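# Hang kitchen roll on under-cabinet holder pegs

## Task

Put the kitchen roll onto the holder mounted beneath the cabinet so that it sits level and both pegs of the holder are pushed all the way into the roll, clicked home. The roll must rest on the pegs alone, touching neither the holder's base plate, the cabinet nor anything else. Release it and withdraw the grippers afterwards; if the roll only stays put because the robot is holding it, the goal is not met.

## Robot and tools

Robot: two arms, left_arm and right_arm, each with six revolving joints and a two-finger parallel gripper. Arm bases in the scene frame: left_arm root at (-0.005, +0.321, 0) m with quat_wxyz (+1.000, 0, 0, -0.017); right_arm root at (+0.029, -0.288, 0) m with quat_wxyz (+0.996, 0, 0, +0.088).

Scene frame: origin on the table top midway between the arms, +z up, +x out across the table, left_arm sits toward +y. The words left and right name arms, not image sides. Gripper frame: fingers extend along its +z axis and close along its y axis. The reported end_effector_position is the spot between the pads, roughly 1 cm back from the fingertips; it may be off from reality, more so when the arm is stretched far.

execute_actions takes {"actions": [...]} holding at most one item, plus optional "pictures" (boolean). Three forms: an empty list just reports the current state (with pictures); {"rows": [...], "steps": n} moves; {"steps": n} with no rows waits. A move lasts 1 to 15 control steps of 1/30 s each (15 if steps omitted) and must be at least 9 steps. It carries 1 to 15 rows; row k is used on step k and the final row repeats for leftover steps. A wait may be 1 to 300 steps, counted from the previous result, and thinking time eats into it. Pictures come back only for an empty list or when pictures is true. A rejected call moves nothing.

Each row is one flat list of 14 numbers covering both arms, always all 14 even if one arm stays still: left_arm waist, shoulder, elbow, wrist pitch, wrist yaw, wrist roll, gripper; then the same seven for right_arm. The six joint values are absolute target angles in radians, in the same form as the Joint positions readout, not offsets. Stated ranges: waist -2.618 to 3.054, shoulder 0.000 to 3.142, elbow 0.000 to 3.142, wrist pitch -1.571 to 1.571, wrist yaw -1.571 to 1.571, wrist roll -2.094 to 2.094. Real stops may sit up to 0.036 rad either side; a target beyond 0.036 rad outside a range and farther out than the current angle is refused, while one past the real stop is clipped and reported as "joint sent to its limit" (possibly about an earlier move). The gripper value is an absolute command on a -1 (closed) to +1 (fully open) scale.

Motion limits: each step a joint target is held within a lead of the measured angle (waist 0.202, shoulder 0.258, elbow 0.238, wrist pitch 0.573, wrist yaw and roll 0.522 rad), and targets that would move the hand over 70 mm from where it is get scaled back, so big moves need several calls. Friction may leave a joint up to about 0.031 rad short, and smaller commanded changes may not move it at all.

Timing: each result is taken 9 steps before its move finishes; those steps run while you think. Arms keep chasing the last row until they settle or a step is HELD, then stop; later pressing needs a new move.

Gripping: grip_measured uses the -1..+1 scale; pads meet near -0.94 and every millimetre of object width adds about 0.0208, with a fixed per-gripper error up to about 0.02. Commanding below the width value squeezes harder, up to roughly 50-62 N per pad (less on thin parts under about 5 mm). Keep resending the closing value to keep a hold. Joint positions also lists gripper opening in metres: 0.093 fully open, 0.000 closed, about 1 mm error; on a rigid held object it can read up to 12 mm less than its width, more on soft or round items.

Result lines: the state line gives each gripper's position (m) and quat_wxyz; Joint positions and Joint velocities per arm; "joint command not followed" means a clearance check altered or blocked joint targets on some steps; HELD marks steps where your row was not sent wholly; MOTOR HOT appears from 75 °C. At 90 °C the arm halts for 10 s; at 100 °C it goes limp and falls (OVER-TEMPERATURE FAULT). Avoid holding loads for long, including while thinking.

zoom_image: {"camera": name, "region": [x0, y0, x1, y1]} in pixels of that camera's latest image, top-left origin, up to 504 by 504. Cameras (all 896x504): cam_head_left, cam_head_right, cam_high, cam_low, cam_left_wrist, cam_right_wrist. show_instructions gives the reference pages (a kitchen roll holder manual). read_manual(section="licences") returns licence text only. finished_scene(scene) ends scene 1 or 2 irreversibly and grades it; the next scene's task arrives in its result.

Avoid: knocking anything off the table, dropping or slamming the roll, hard pushes, arms colliding or pressing on each other. Occasional outside tugs on the held roll or pushes on loose objects can happen.

Each tool is called after "Call:" as name(argument=value, ...), one argument or row to a line, values as JSON.

Reference images:

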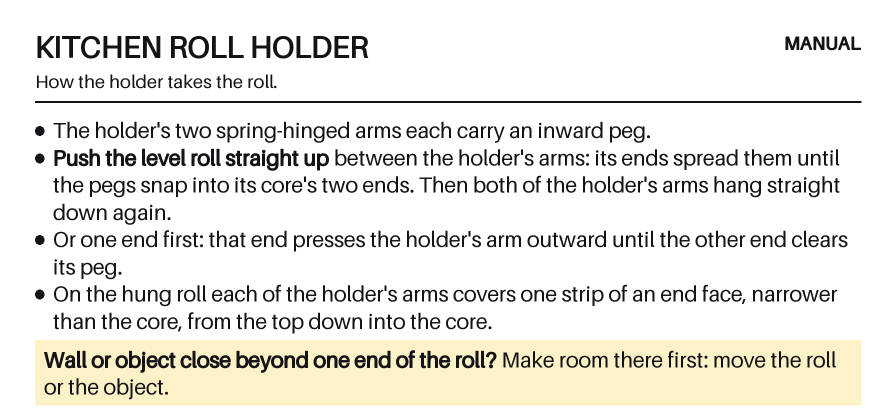

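## Session

Call:
execute_actions(
  actions=[],
)

Scene clock: 0.00 s of 6000.00 s.
left_arm: end_effector_position=(+0.2777, +0.4994, +0.1478) grip_measured=+0.454 end_effector_quat_wxyz=(-0.296, +0.782, -0.534, -0.128) | right_arm: end_effector_position=(+0.3050, -0.6260, +0.2251) grip_measured=-0.935 end_effector_quat_wxyz=(+0.233, +0.411, +0.744, -0.472)
Joint positions: left_arm=[ 0.318  1.491  1.149 -0.889 -0.574 -1.557  0.067] | right_arm=[-0.76   1.629  1.288 -0.431  0.878  0.035  0.   ]
Joint velocities: left_arm=[-0.002 -0.002  0.007 -0.037  0.022 -0.022  0.   ] | right_arm=[ 0.007 -0.007  0.002  0.022 -0.007 -0.007 -0.   ]

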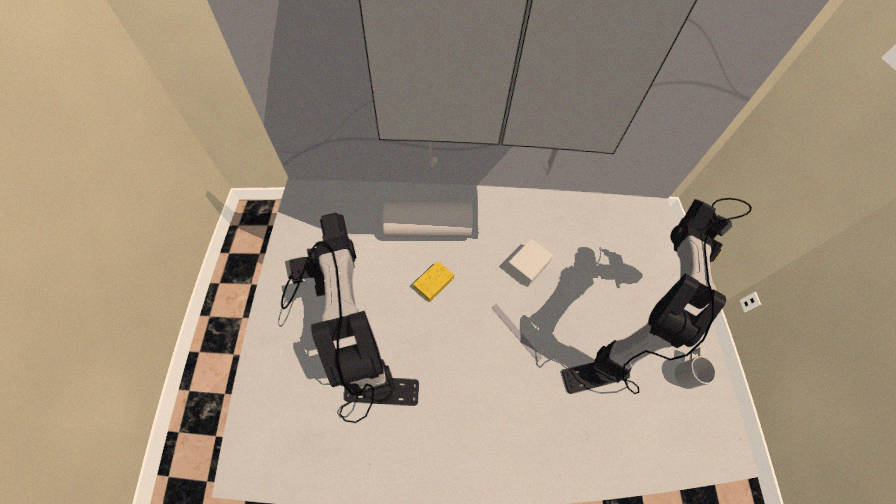

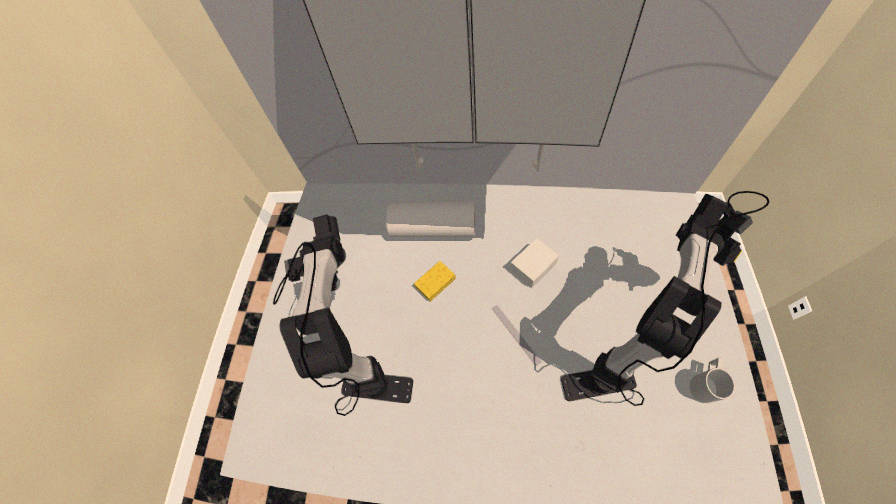

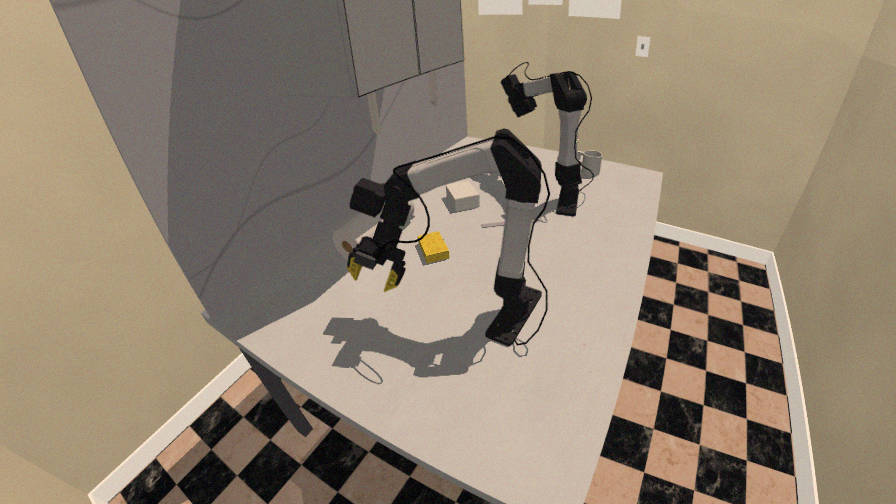

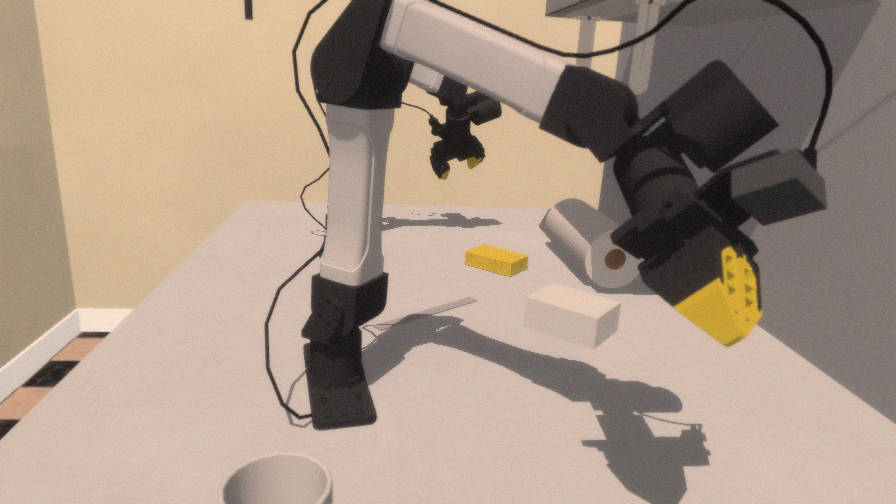

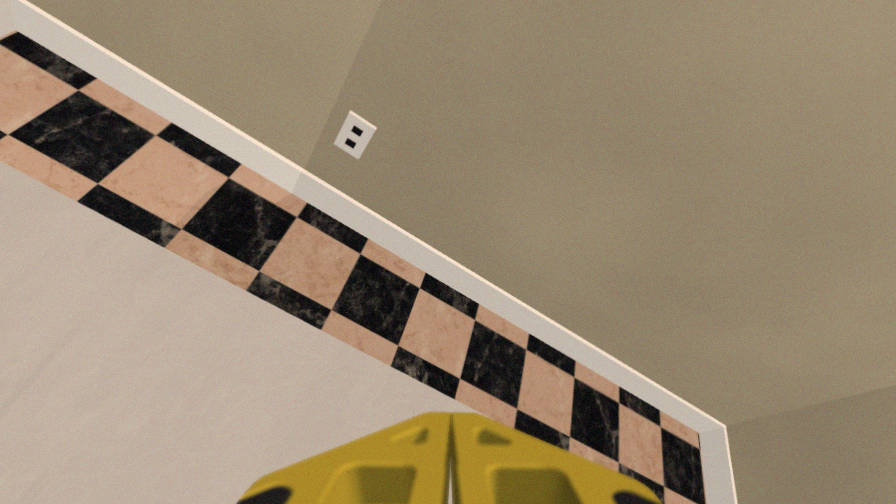

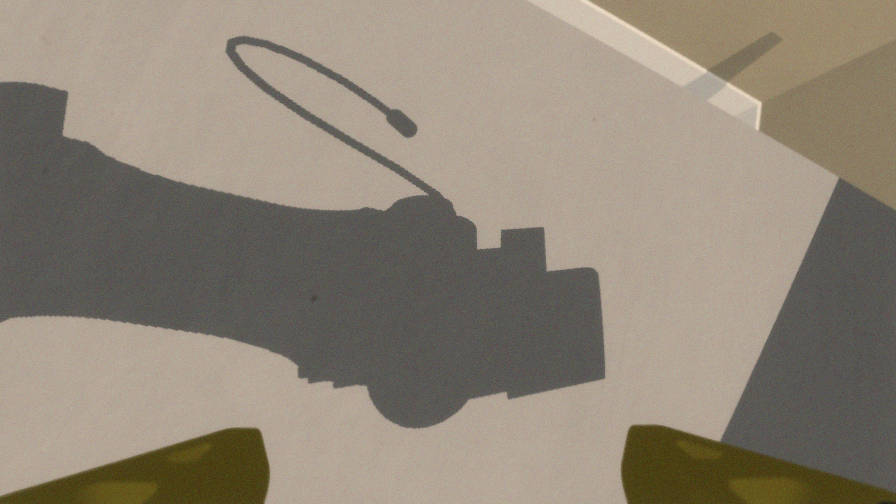

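Call:
zoom_image(
  camera="cam_head_left",
  region=[340, 120, 640, 300],
)

Call:
zoom_image(
  camera="cam_low",
  region=[480, 0, 800, 320],
)

Region (340, 120, 640, 300) of cam_head_left's 896x504 image, scaled by 1.680, with more detail than that image has; it fills the top 302 rows of this view, and the rest is white.

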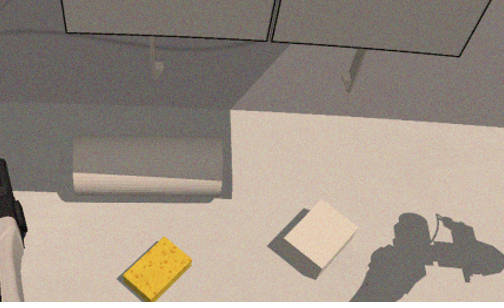

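Region (480, 0, 800, 320) of cam_low's 896x504 image, scaled by 1.575, with more detail than that image has.

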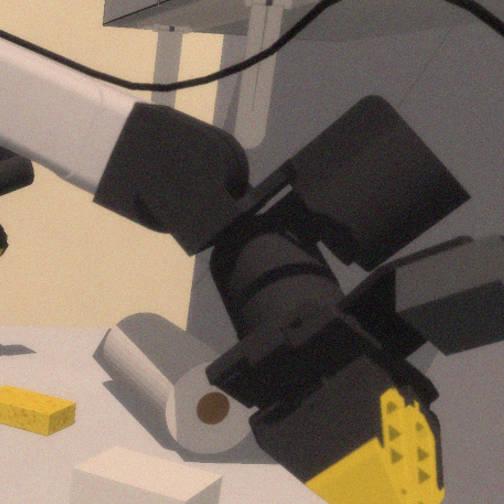

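Call:
execute_actions(
  actions=[
    {"rows":[[-0.4,0.6,0.6,0.15,0,0,1,0.36,0.6,0.6,0.15,0,0,1]]},
  ],
)

Call:
execute_actions(
  actions=[
    {"steps":60},
  ],
  pictures=true,
)

Scene clock: 1.53 s of 6000.00 s.
left_arm: end_effector_position=(+0.3276, +0.3786, +0.1571) grip_measured=+0.977 end_effector_quat_wxyz=(+0.374, -0.567, +0.729, -0.090) | right_arm: end_effector_position=(+0.3772, -0.5286, +0.2436) grip_measured=+0.681 end_effector_quat_wxyz=(+0.442, +0.309, +0.778, -0.324)
Joint positions: left_arm=[ 0.07   1.195  0.838 -0.464 -0.272 -1.178  0.092] | right_arm=[-0.567  1.387  1.039 -0.143  0.561  0.023  0.078]
Joint velocities: left_arm=[-1.556 -1.8   -1.692  2.249  1.282  1.941  0.   ] | right_arm=[ 1.258 -1.443 -1.228  1.048 -1.692 -0.051  0.421]
Steps of this call (steps 1 to 40: nothing new was sent; steps 41 to 46: the first 6 steps of this action). Readings (joint positions):
41: left_arm=[0.306 1.467 1.117 -0.830 -0.536 -1.506] | right_arm=[-0.751 1.610 1.262 -0.380 0.839 0.033]
42: left_arm=[0.272 1.423 1.063 -0.754 -0.477 -1.444] | right_arm=[-0.729 1.575 1.215 -0.322 0.786 0.031]
44: left_arm=[0.176 1.316 0.954 -0.616 -0.365 -1.316] | right_arm=[-0.654 1.486 1.125 -0.227 0.676 0.027]
46: the state above

Scene clock: 3.53 s of 6000.00 s.
left_arm: end_effector_position=(+0.2531, +0.2049, +0.3649) grip_measured=+0.978 end_effector_quat_wxyz=(+0.743, +0.133, +0.635, -0.162) | right_arm: end_effector_position=(+0.2737, -0.1464, +0.3747) grip_measured=+1.000 end_effector_quat_wxyz=(+0.743, -0.163, +0.617, +0.202)
Joint positions: left_arm=[-0.394  0.59   0.616  0.132 -0.007 -0.007  0.092] | right_arm=[0.354 0.597 0.629 0.155 0.007 0.006 0.093]
Joint velocities: left_arm=[ 0.007 -0.007 -0.007 -0.022  0.051  0.037  0.   ] | right_arm=[-0.012 -0.002  0.017 -0.095  0.022  0.095  0.   ]
Kept back: nothing.
Steps of this call (steps 1 to 9: the last 9 steps of your previous action; steps 10 to 45: the robot went on to your last target; steps 46 to 60: nothing new was sent). Readings (joint positions):
1: left_arm=[0.013 1.129 0.778 -0.383 -0.233 -1.106] | right_arm=[-0.522 1.335 0.996 -0.107 0.502 0.022]
2: left_arm=[-0.042 1.066 0.727 -0.317 -0.199 -1.037] | right_arm=[-0.476 1.282 0.953 -0.074 0.444 0.020]
4: left_arm=[-0.144 0.951 0.666 -0.225 -0.150 -0.910] | right_arm=[-0.379 1.168 0.862 -0.014 0.339 0.017]
8: left_arm=[-0.322 0.735 0.629 -0.080 -0.082 -0.641] | right_arm=[-0.153 0.907 0.682 0.055 0.180 0.012]
60: the state above
All arms were judged still, so your last target was given up. Only a new action makes them travel on or press farther. Fingers that are still opening or closing keep moving.

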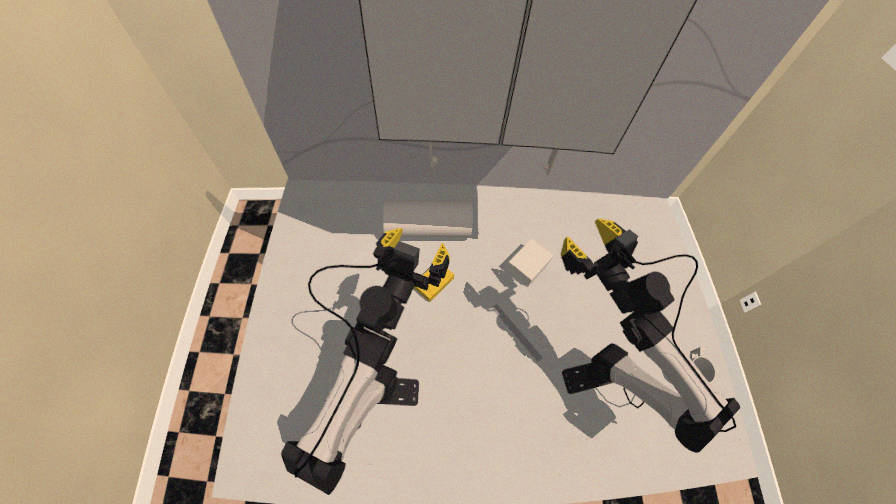

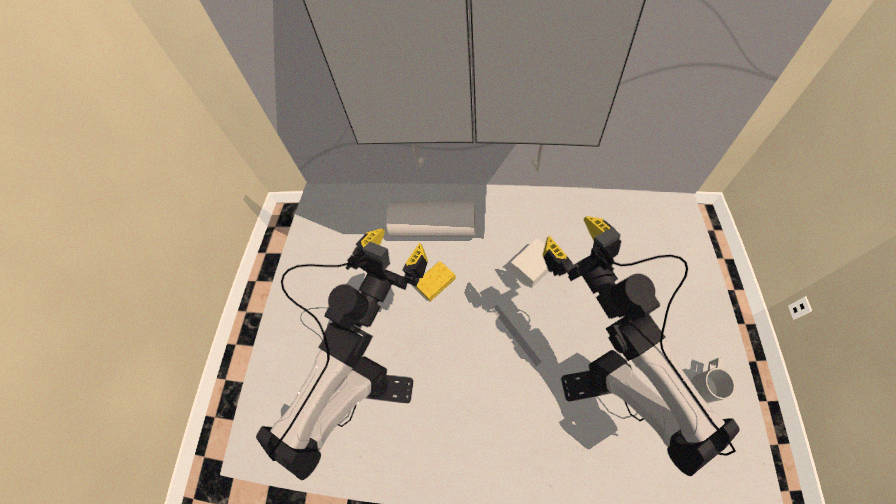

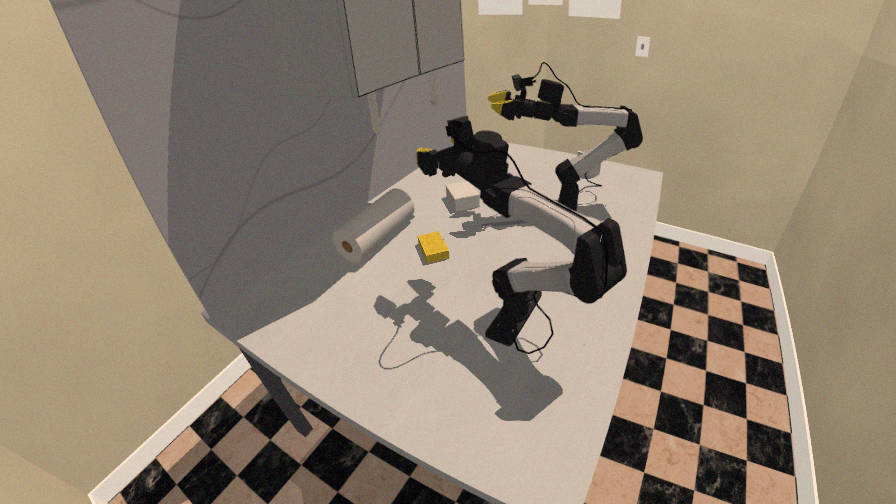

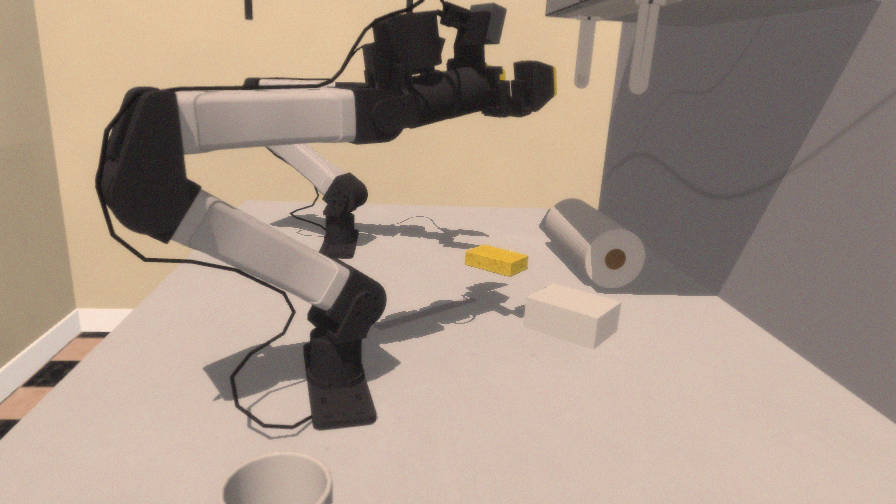

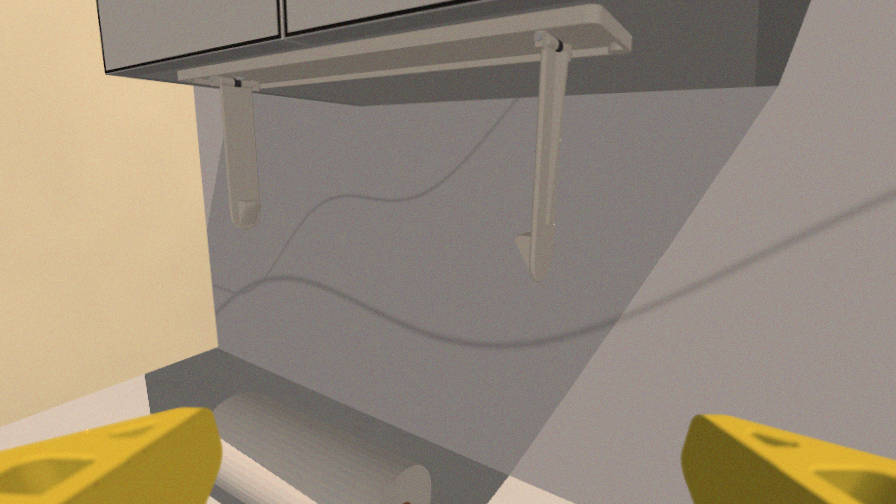

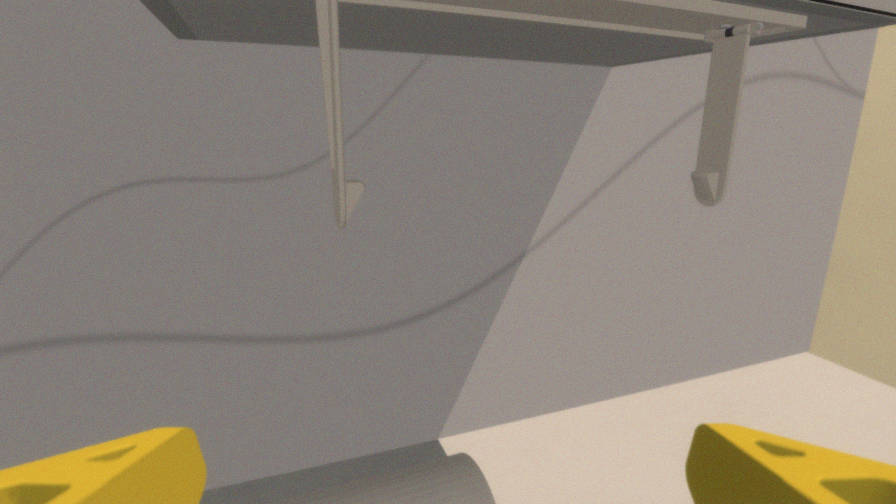

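Call:
execute_actions(
  actions=[
    {"rows":[[0.58,1.6,1.0,0.6,1.5,0,0.6,0.0,0.6,0.6,0.15,0,0,1]]},
  ],
)

Call:
execute_actions(
  actions=[
    {"steps":25},
  ],
)

Call:
execute_actions(
  actions=[
    {"rows":[[0.58,2.58,1.49,1.09,1.5,0,0.6,0.0,0.6,0.6,0.15,0,0,1]]},
  ],
)

Call:
execute_actions(
  actions=[
    {"steps":50},
  ],
  pictures=true,
)

Scene clock: 9.60 s of 6000.00 s.
left_arm: end_effector_position=(+0.3077, +0.2100, +0.4628) grip_measured=+0.603 end_effector_quat_wxyz=(+0.795, +0.219, +0.537, -0.177) | right_arm: end_effector_position=(+0.3065, -0.2336, +0.3747) grip_measured=+1.000 end_effector_quat_wxyz=(+0.766, -0.060, +0.635, +0.076)
Joint positions: left_arm=[-0.079  0.955  0.922  0.408  0.464 -0.007  0.074] | right_arm=[0.021 0.597 0.629 0.155 0.005 0.004 0.093]
Joint velocities: left_arm=[ 2.103  2.415  1.941  2.059  2.821  0.007 -0.   ] | right_arm=[-0.54   0.017  0.002 -0.037  0.022  0.007  0.   ]
Steps of this call (steps 1 to 90: nothing new was sent; then 2.87 s passed at rest; steps 91 to 96: the first 6 steps of this action). Readings (joint positions):
91: left_arm=[-0.370 0.611 0.631 0.152 0.045 -0.007] | right_arm=[0.319 0.597 0.629 0.155 -0.009 0.005]
92: left_arm=[-0.326 0.661 0.669 0.192 0.110 -0.007] | right_arm=[0.247 0.597 0.629 0.155 -0.011 0.004]
94: left_arm=[-0.221 0.789 0.778 0.288 0.260 -0.007] | right_arm=[0.100 0.597 0.629 0.155 -0.006 0.004]
96: the state above

Scene clock: 10.43 s of 6000.00 s.
left_arm: end_effector_position=(+0.3841, +0.3639, +0.2806) grip_measured=+0.603 end_effector_quat_wxyz=(+0.624, +0.304, +0.640, -0.330) | right_arm: end_effector_position=(+0.3073, -0.2378, +0.3747) grip_measured=+1.000 end_effector_quat_wxyz=(+0.767, -0.055, +0.636, +0.070)
Joint positions: left_arm=[ 0.585  1.612  0.993  0.583  1.483 -0.007  0.074] | right_arm=[0.007 0.597 0.629 0.155 0.005 0.004 0.093]
Joint velocities: left_arm=[0.012 0.007 0.007 0.007 0.007 0.051 0.   ] | right_arm=[-0.012 -0.007 -0.012 -0.066  0.007 -0.051  0.   ]
Kept back: nothing.
Steps of this call (steps 1 to 9: the last 9 steps of your previous action; steps 10 to 25: the robot went on to your last target). Readings (joint positions):
1: left_arm=[-0.006 1.037 0.976 0.471 0.564 -0.007] | right_arm=[0.010 0.597 0.629 0.155 0.005 0.004]
2: left_arm=[0.062 1.109 1.007 0.519 0.651 -0.007] | right_arm=[0.007 0.597 0.629 0.155 0.005 0.004]
4: left_arm=[0.169 1.231 1.017 0.557 0.786 -0.007] | right_arm=[0.007 0.597 0.629 0.155 0.005 0.004]
8: left_arm=[0.356 1.477 1.017 0.565 1.057 -0.007] | right_arm=[0.007 0.597 0.629 0.155 0.005 0.004]
25: the state above

Scene clock: 10.63 s of 6000.00 s.
left_arm: end_effector_position=(+0.4753, +0.4182, +0.2827) grip_measured=+0.603 end_effector_quat_wxyz=(+0.683, +0.419, +0.558, -0.216) | right_arm: end_effector_position=(+0.3073, -0.2378, +0.3747) grip_measured=+1.000 end_effector_quat_wxyz=(+0.767, -0.055, +0.636, +0.070)
Joint positions: left_arm=[ 0.582  2.061  1.443  0.963  1.494 -0.006  0.074] | right_arm=[0.007 0.597 0.629 0.155 0.005 0.004 0.093]
Joint velocities: left_arm=[ 0.002  1.966  1.199  0.945 -0.212 -0.051 -0.001] | right_arm=[ 0.002 -0.027 -0.012 -0.051 -0.037 -0.007  0.   ]
Steps of this call (steps 1 to 6: the first 6 steps of this action). Readings (joint positions):
1: left_arm=[0.584 1.651 1.026 0.650 1.504 -0.007] | right_arm=[0.007 0.597 0.629 0.155 0.005 0.004]
2: left_arm=[0.582 1.729 1.112 0.743 1.510 -0.006] | right_arm=[0.007 0.597 0.629 0.155 0.005 0.004]
4: left_arm=[0.582 1.901 1.300 0.878 1.505 -0.006] | right_arm=[0.007 0.597 0.629 0.155 0.005 0.004]
6: the state above

Scene clock: 12.30 s of 6000.00 s.
left_arm: end_effector_position=(+0.5025, +0.4352, +0.0526) grip_measured=+0.602 end_effector_quat_wxyz=(+0.622, +0.312, +0.636, -0.333) | right_arm: end_effector_position=(+0.3073, -0.2378, +0.3747) grip_measured=+1.000 end_effector_quat_wxyz=(+0.767, -0.055, +0.636, +0.070)
Joint positions: left_arm=[0.583 2.595 1.475 1.077 1.497 0.008 0.074] | right_arm=[0.007 0.597 0.629 0.155 0.005 0.004 0.093]
Joint velocities: left_arm=[-0.012 -0.012 -0.002  0.037 -0.007  0.051  0.   ] | right_arm=[ 0.002  0.002  0.002 -0.037 -0.037 -0.007  0.   ]
Kept back: nothing.
Steps of this call (steps 1 to 9: the last 9 steps of your previous action; steps 10 to 45: the robot went on to your last target; steps 46 to 50: nothing new was sent). Readings (joint positions):
1: left_arm=[0.582 2.123 1.468 0.986 1.489 -0.006] | right_arm=[0.007 0.597 0.629 0.155 0.005 0.004]
2: left_arm=[0.582 2.180 1.475 1.001 1.488 -0.006] | right_arm=[0.007 0.597 0.629 0.155 0.005 0.004]
4: left_arm=[0.582 2.294 1.475 1.019 1.488 -0.006] | right_arm=[0.007 0.597 0.629 0.155 0.005 0.004]
8: left_arm=[0.582 2.529 1.475 1.040 1.488 -0.006] | right_arm=[0.007 0.597 0.629 0.155 0.005 0.004]
50: the state above
All arms were judged still, so your last target was given up. Only a new action makes them travel on or press farther. Fingers that are still opening or closing keep moving.

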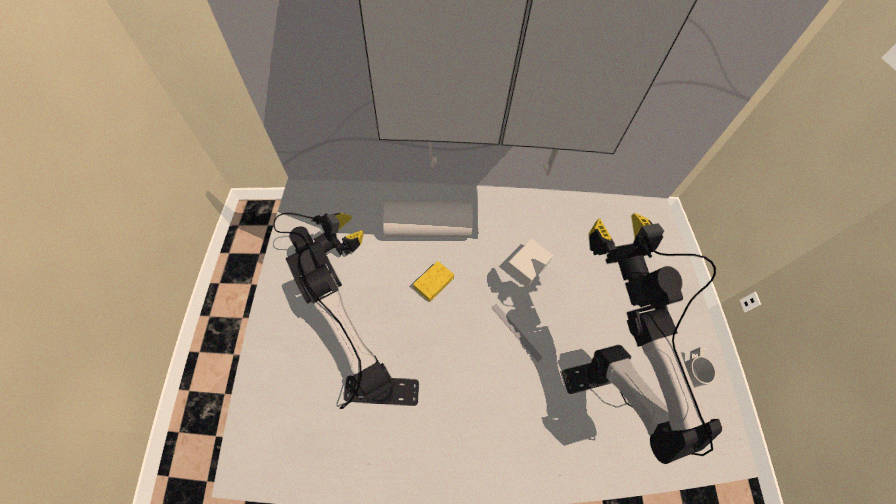

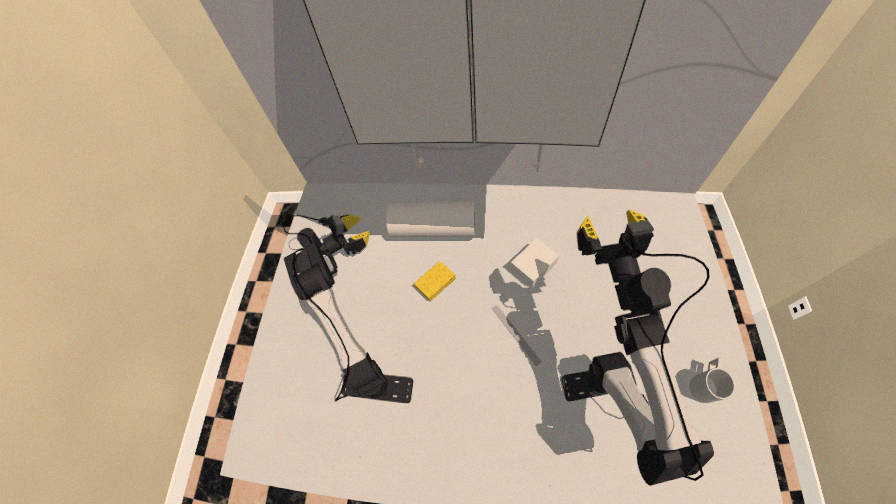

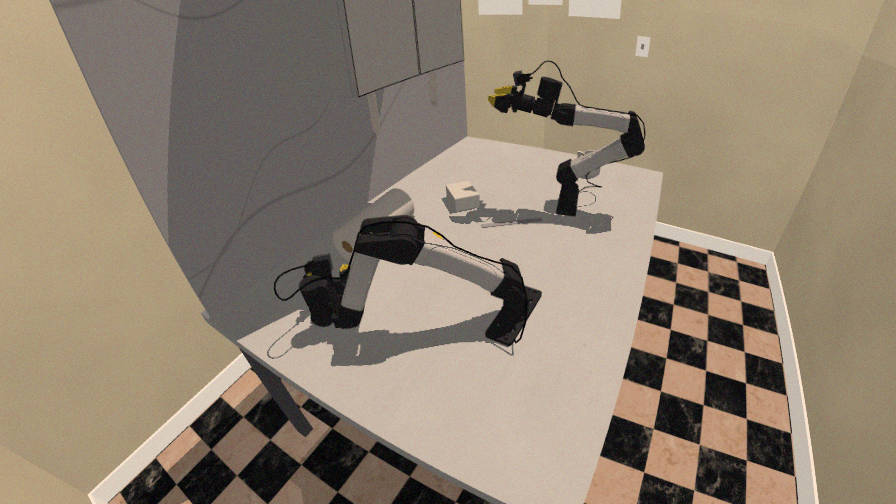

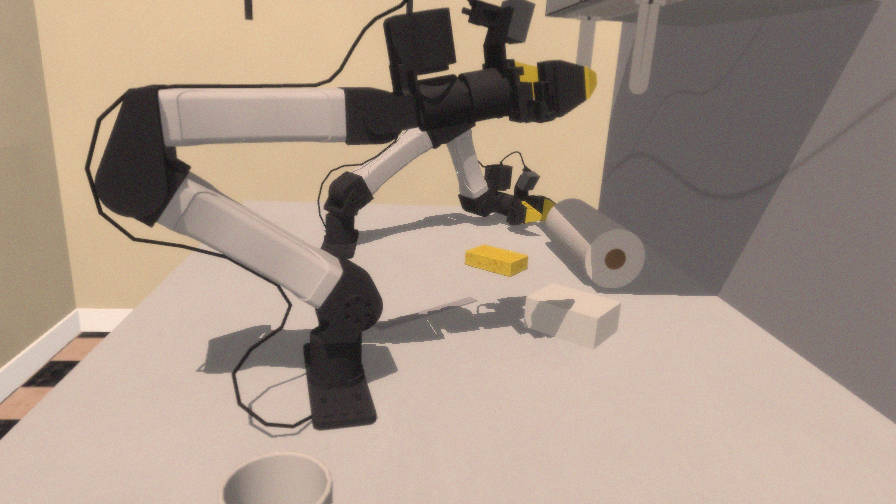

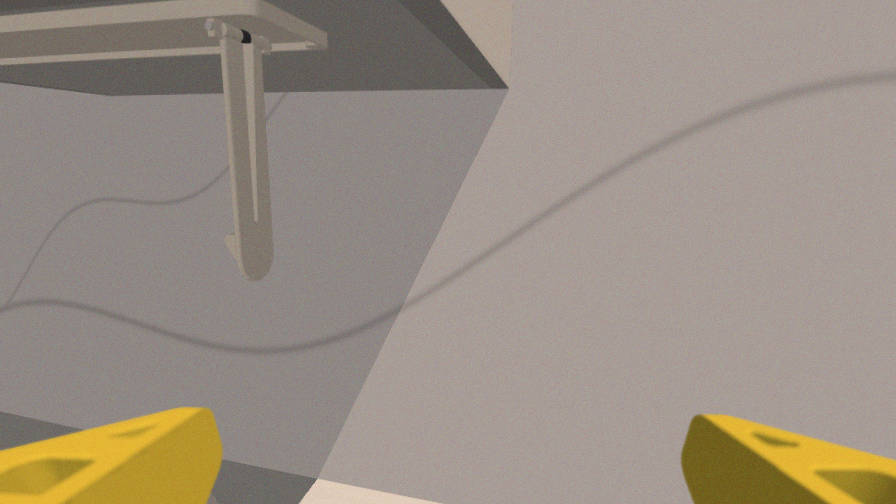

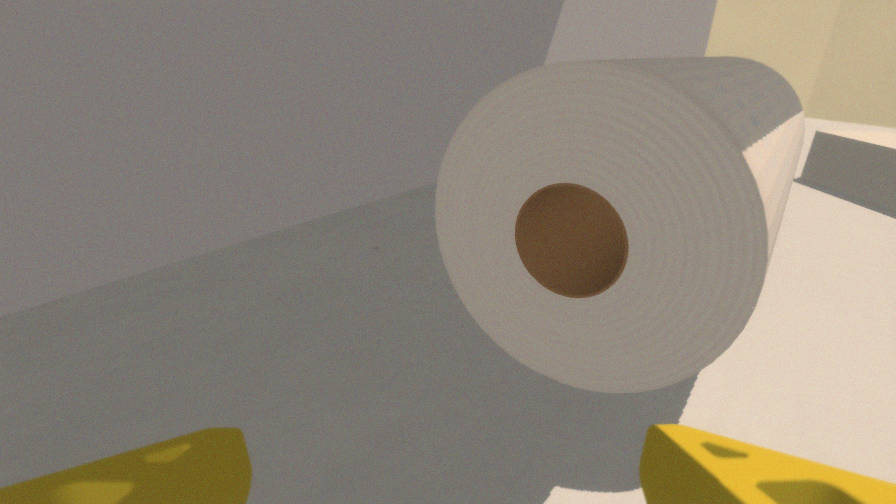

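Call:
execute_actions(
  actions=[
    {"rows":[[0.58,2.5,1.32,1.21,1.57,0,0.6,0.0,0.6,0.6,0.15,0,0,1],[0.58,2.5,1.32,1.21,1.57,0,0.6,0.0,0.6,0.6,0.15,0,0,1],[0.58,2.5,1.32,1.21,1.57,0,0.6,0.0,0.6,0.6,0.15,0,0,1],[0.55,2.5,1.32,1.21,1.57,0,0.6,0.0,0.6,0.6,0.15,0,0,1],[0.52,2.5,1.32,1.21,1.57,0,0.6,0.0,0.6,0.6,0.15,0,0,1],[0.49,2.5,1.32,1.21,1.57,0,0.6,0.0,0.6,0.6,0.15,0,0,1],[0.45,2.5,1.32,1.21,1.57,0,0.6,0.0,0.6,0.6,0.15,0,0,1]]},
  ],
)

Call:
execute_actions(
  actions=[
    {"steps":25},
  ],
  pictures=true,
)

Scene clock: 14.43 s of 6000.00 s.
left_arm: end_effector_position=(+0.4778, +0.4073, +0.0605) grip_measured=+0.602 end_effector_quat_wxyz=(+0.614, +0.340, +0.620, -0.350) | right_arm: end_effector_position=(+0.3073, -0.2378, +0.3747) grip_measured=+1.000 end_effector_quat_wxyz=(+0.767, -0.055, +0.636, +0.070)
Joint positions: left_arm=[0.56  2.523 1.338 1.162 1.547 0.007 0.074] | right_arm=[0.007 0.597 0.629 0.155 0.005 0.004 0.093]
Joint velocities: left_arm=[-0.427 -0.076  0.002  0.212  0.081 -0.066 -0.   ] | right_arm=[-0.017 -0.012 -0.007  0.007  0.037 -0.081  0.   ]
Steps of this call (steps 1 to 58: nothing new was sent; steps 59 to 64: the first 6 steps of this action). Readings (joint positions):
59: left_arm=[0.583 2.582 1.449 1.090 1.497 0.007] | right_arm=[0.007 0.597 0.629 0.155 0.005 0.004]
60: left_arm=[0.583 2.558 1.399 1.110 1.511 0.007] | right_arm=[0.007 0.597 0.629 0.155 0.005 0.004]
62: left_arm=[0.579 2.531 1.346 1.142 1.536 0.007] | right_arm=[0.007 0.597 0.629 0.155 0.005 0.004]
64: the state above

Scene clock: 15.27 s of 6000.00 s.
left_arm: end_effector_position=(+0.4821, +0.3512, +0.0646) grip_measured=+0.602 end_effector_quat_wxyz=(+0.597, +0.390, +0.590, -0.379) | right_arm: end_effector_position=(+0.3073, -0.2378, +0.3747) grip_measured=+1.000 end_effector_quat_wxyz=(+0.767, -0.055, +0.636, +0.070)
Joint positions: left_arm=[0.447 2.519 1.338 1.194 1.563 0.007 0.074] | right_arm=[0.007 0.597 0.629 0.155 0.005 0.004 0.093]
Joint velocities: left_arm=[-0.007 -0.007 -0.012 -0.022 -0.022  0.007 -0.   ] | right_arm=[-0.007 -0.012 -0.007 -0.007 -0.037  0.007  0.   ]
Kept back: nothing.
Steps of this call (steps 1 to 9: the last 9 steps of your previous action; steps 10 to 25: the robot went on to your last target). Readings (joint positions):
1: left_arm=[0.539 2.521 1.338 1.169 1.549 0.007] | right_arm=[0.007 0.597 0.629 0.155 0.005 0.004]
2: left_arm=[0.514 2.520 1.338 1.175 1.551 0.007] | right_arm=[0.007 0.597 0.629 0.155 0.005 0.004]
4: left_arm=[0.464 2.519 1.338 1.183 1.555 0.007] | right_arm=[0.007 0.597 0.629 0.155 0.005 0.004]
8: left_arm=[0.428 2.519 1.338 1.190 1.562 0.007] | right_arm=[0.007 0.597 0.629 0.155 0.005 0.004]
25: the state above

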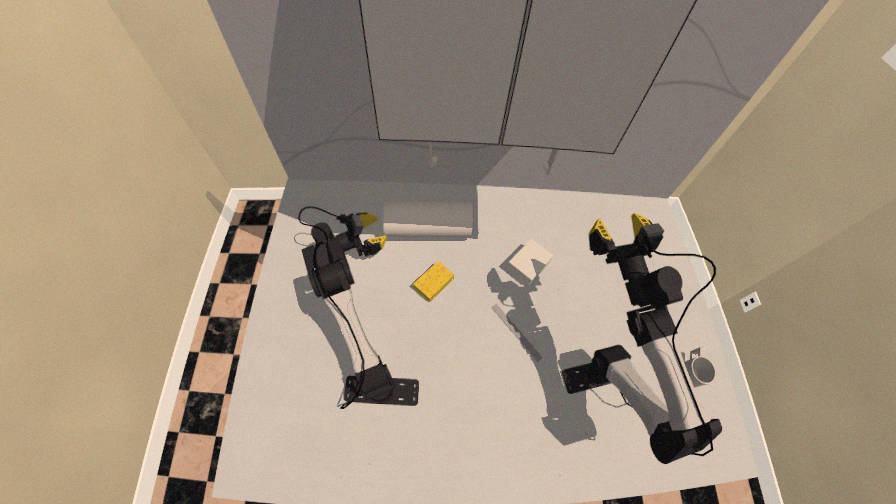

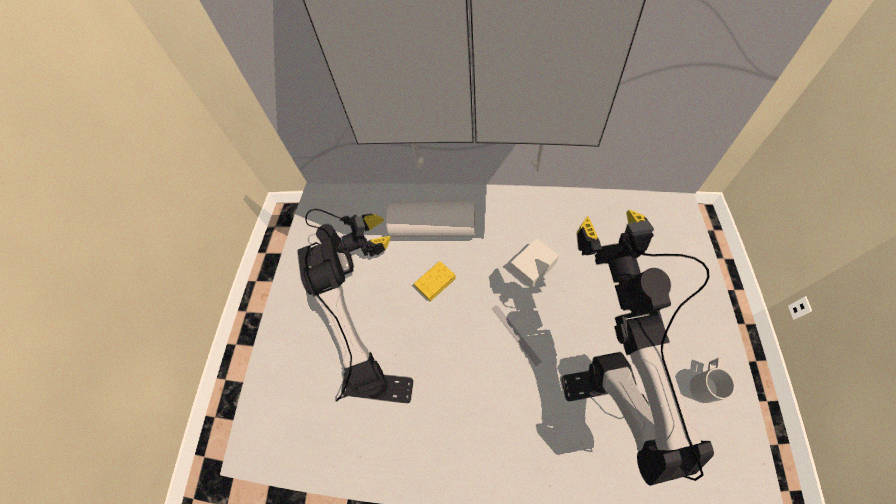

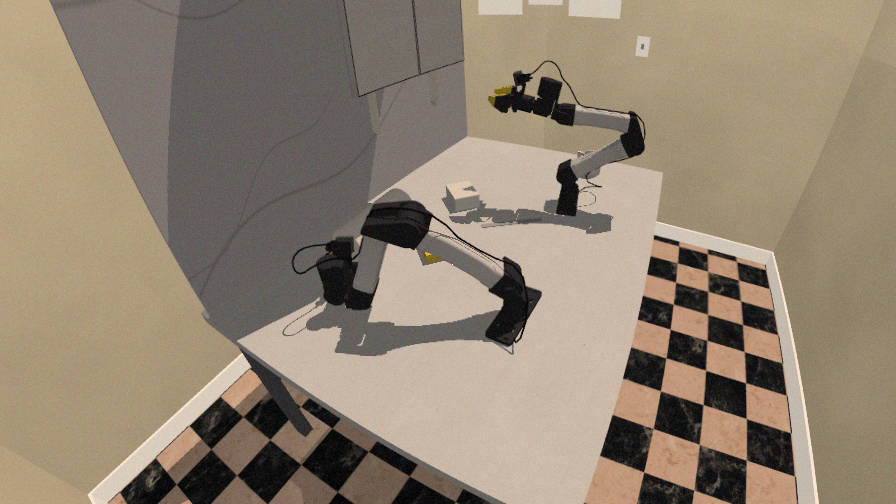

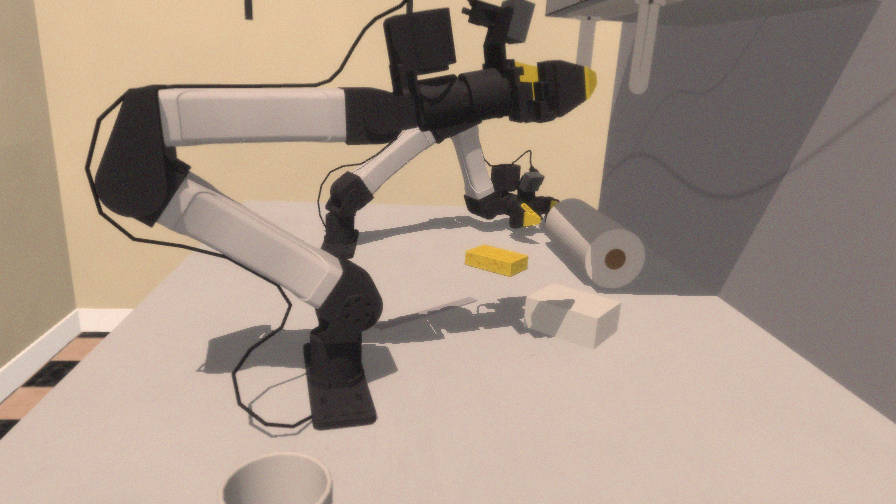

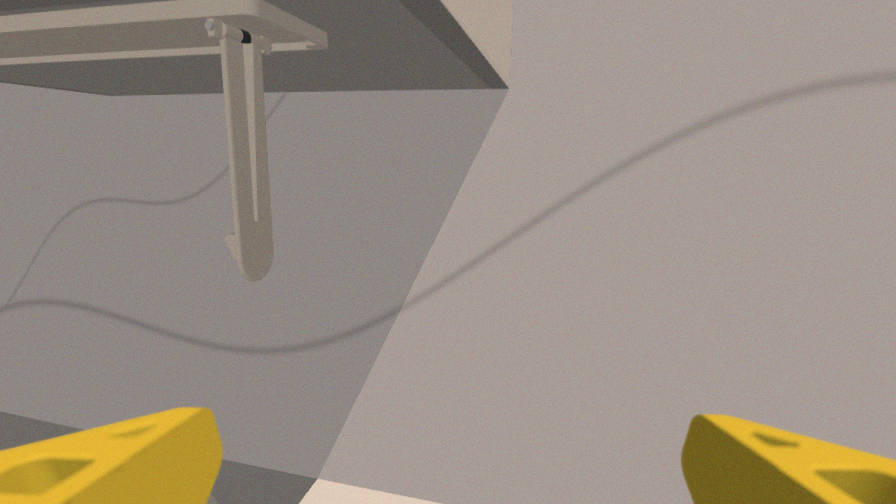

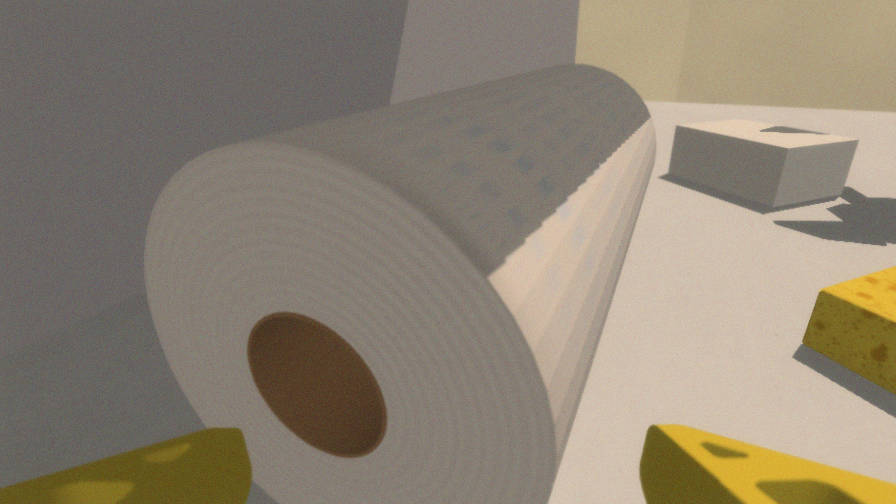

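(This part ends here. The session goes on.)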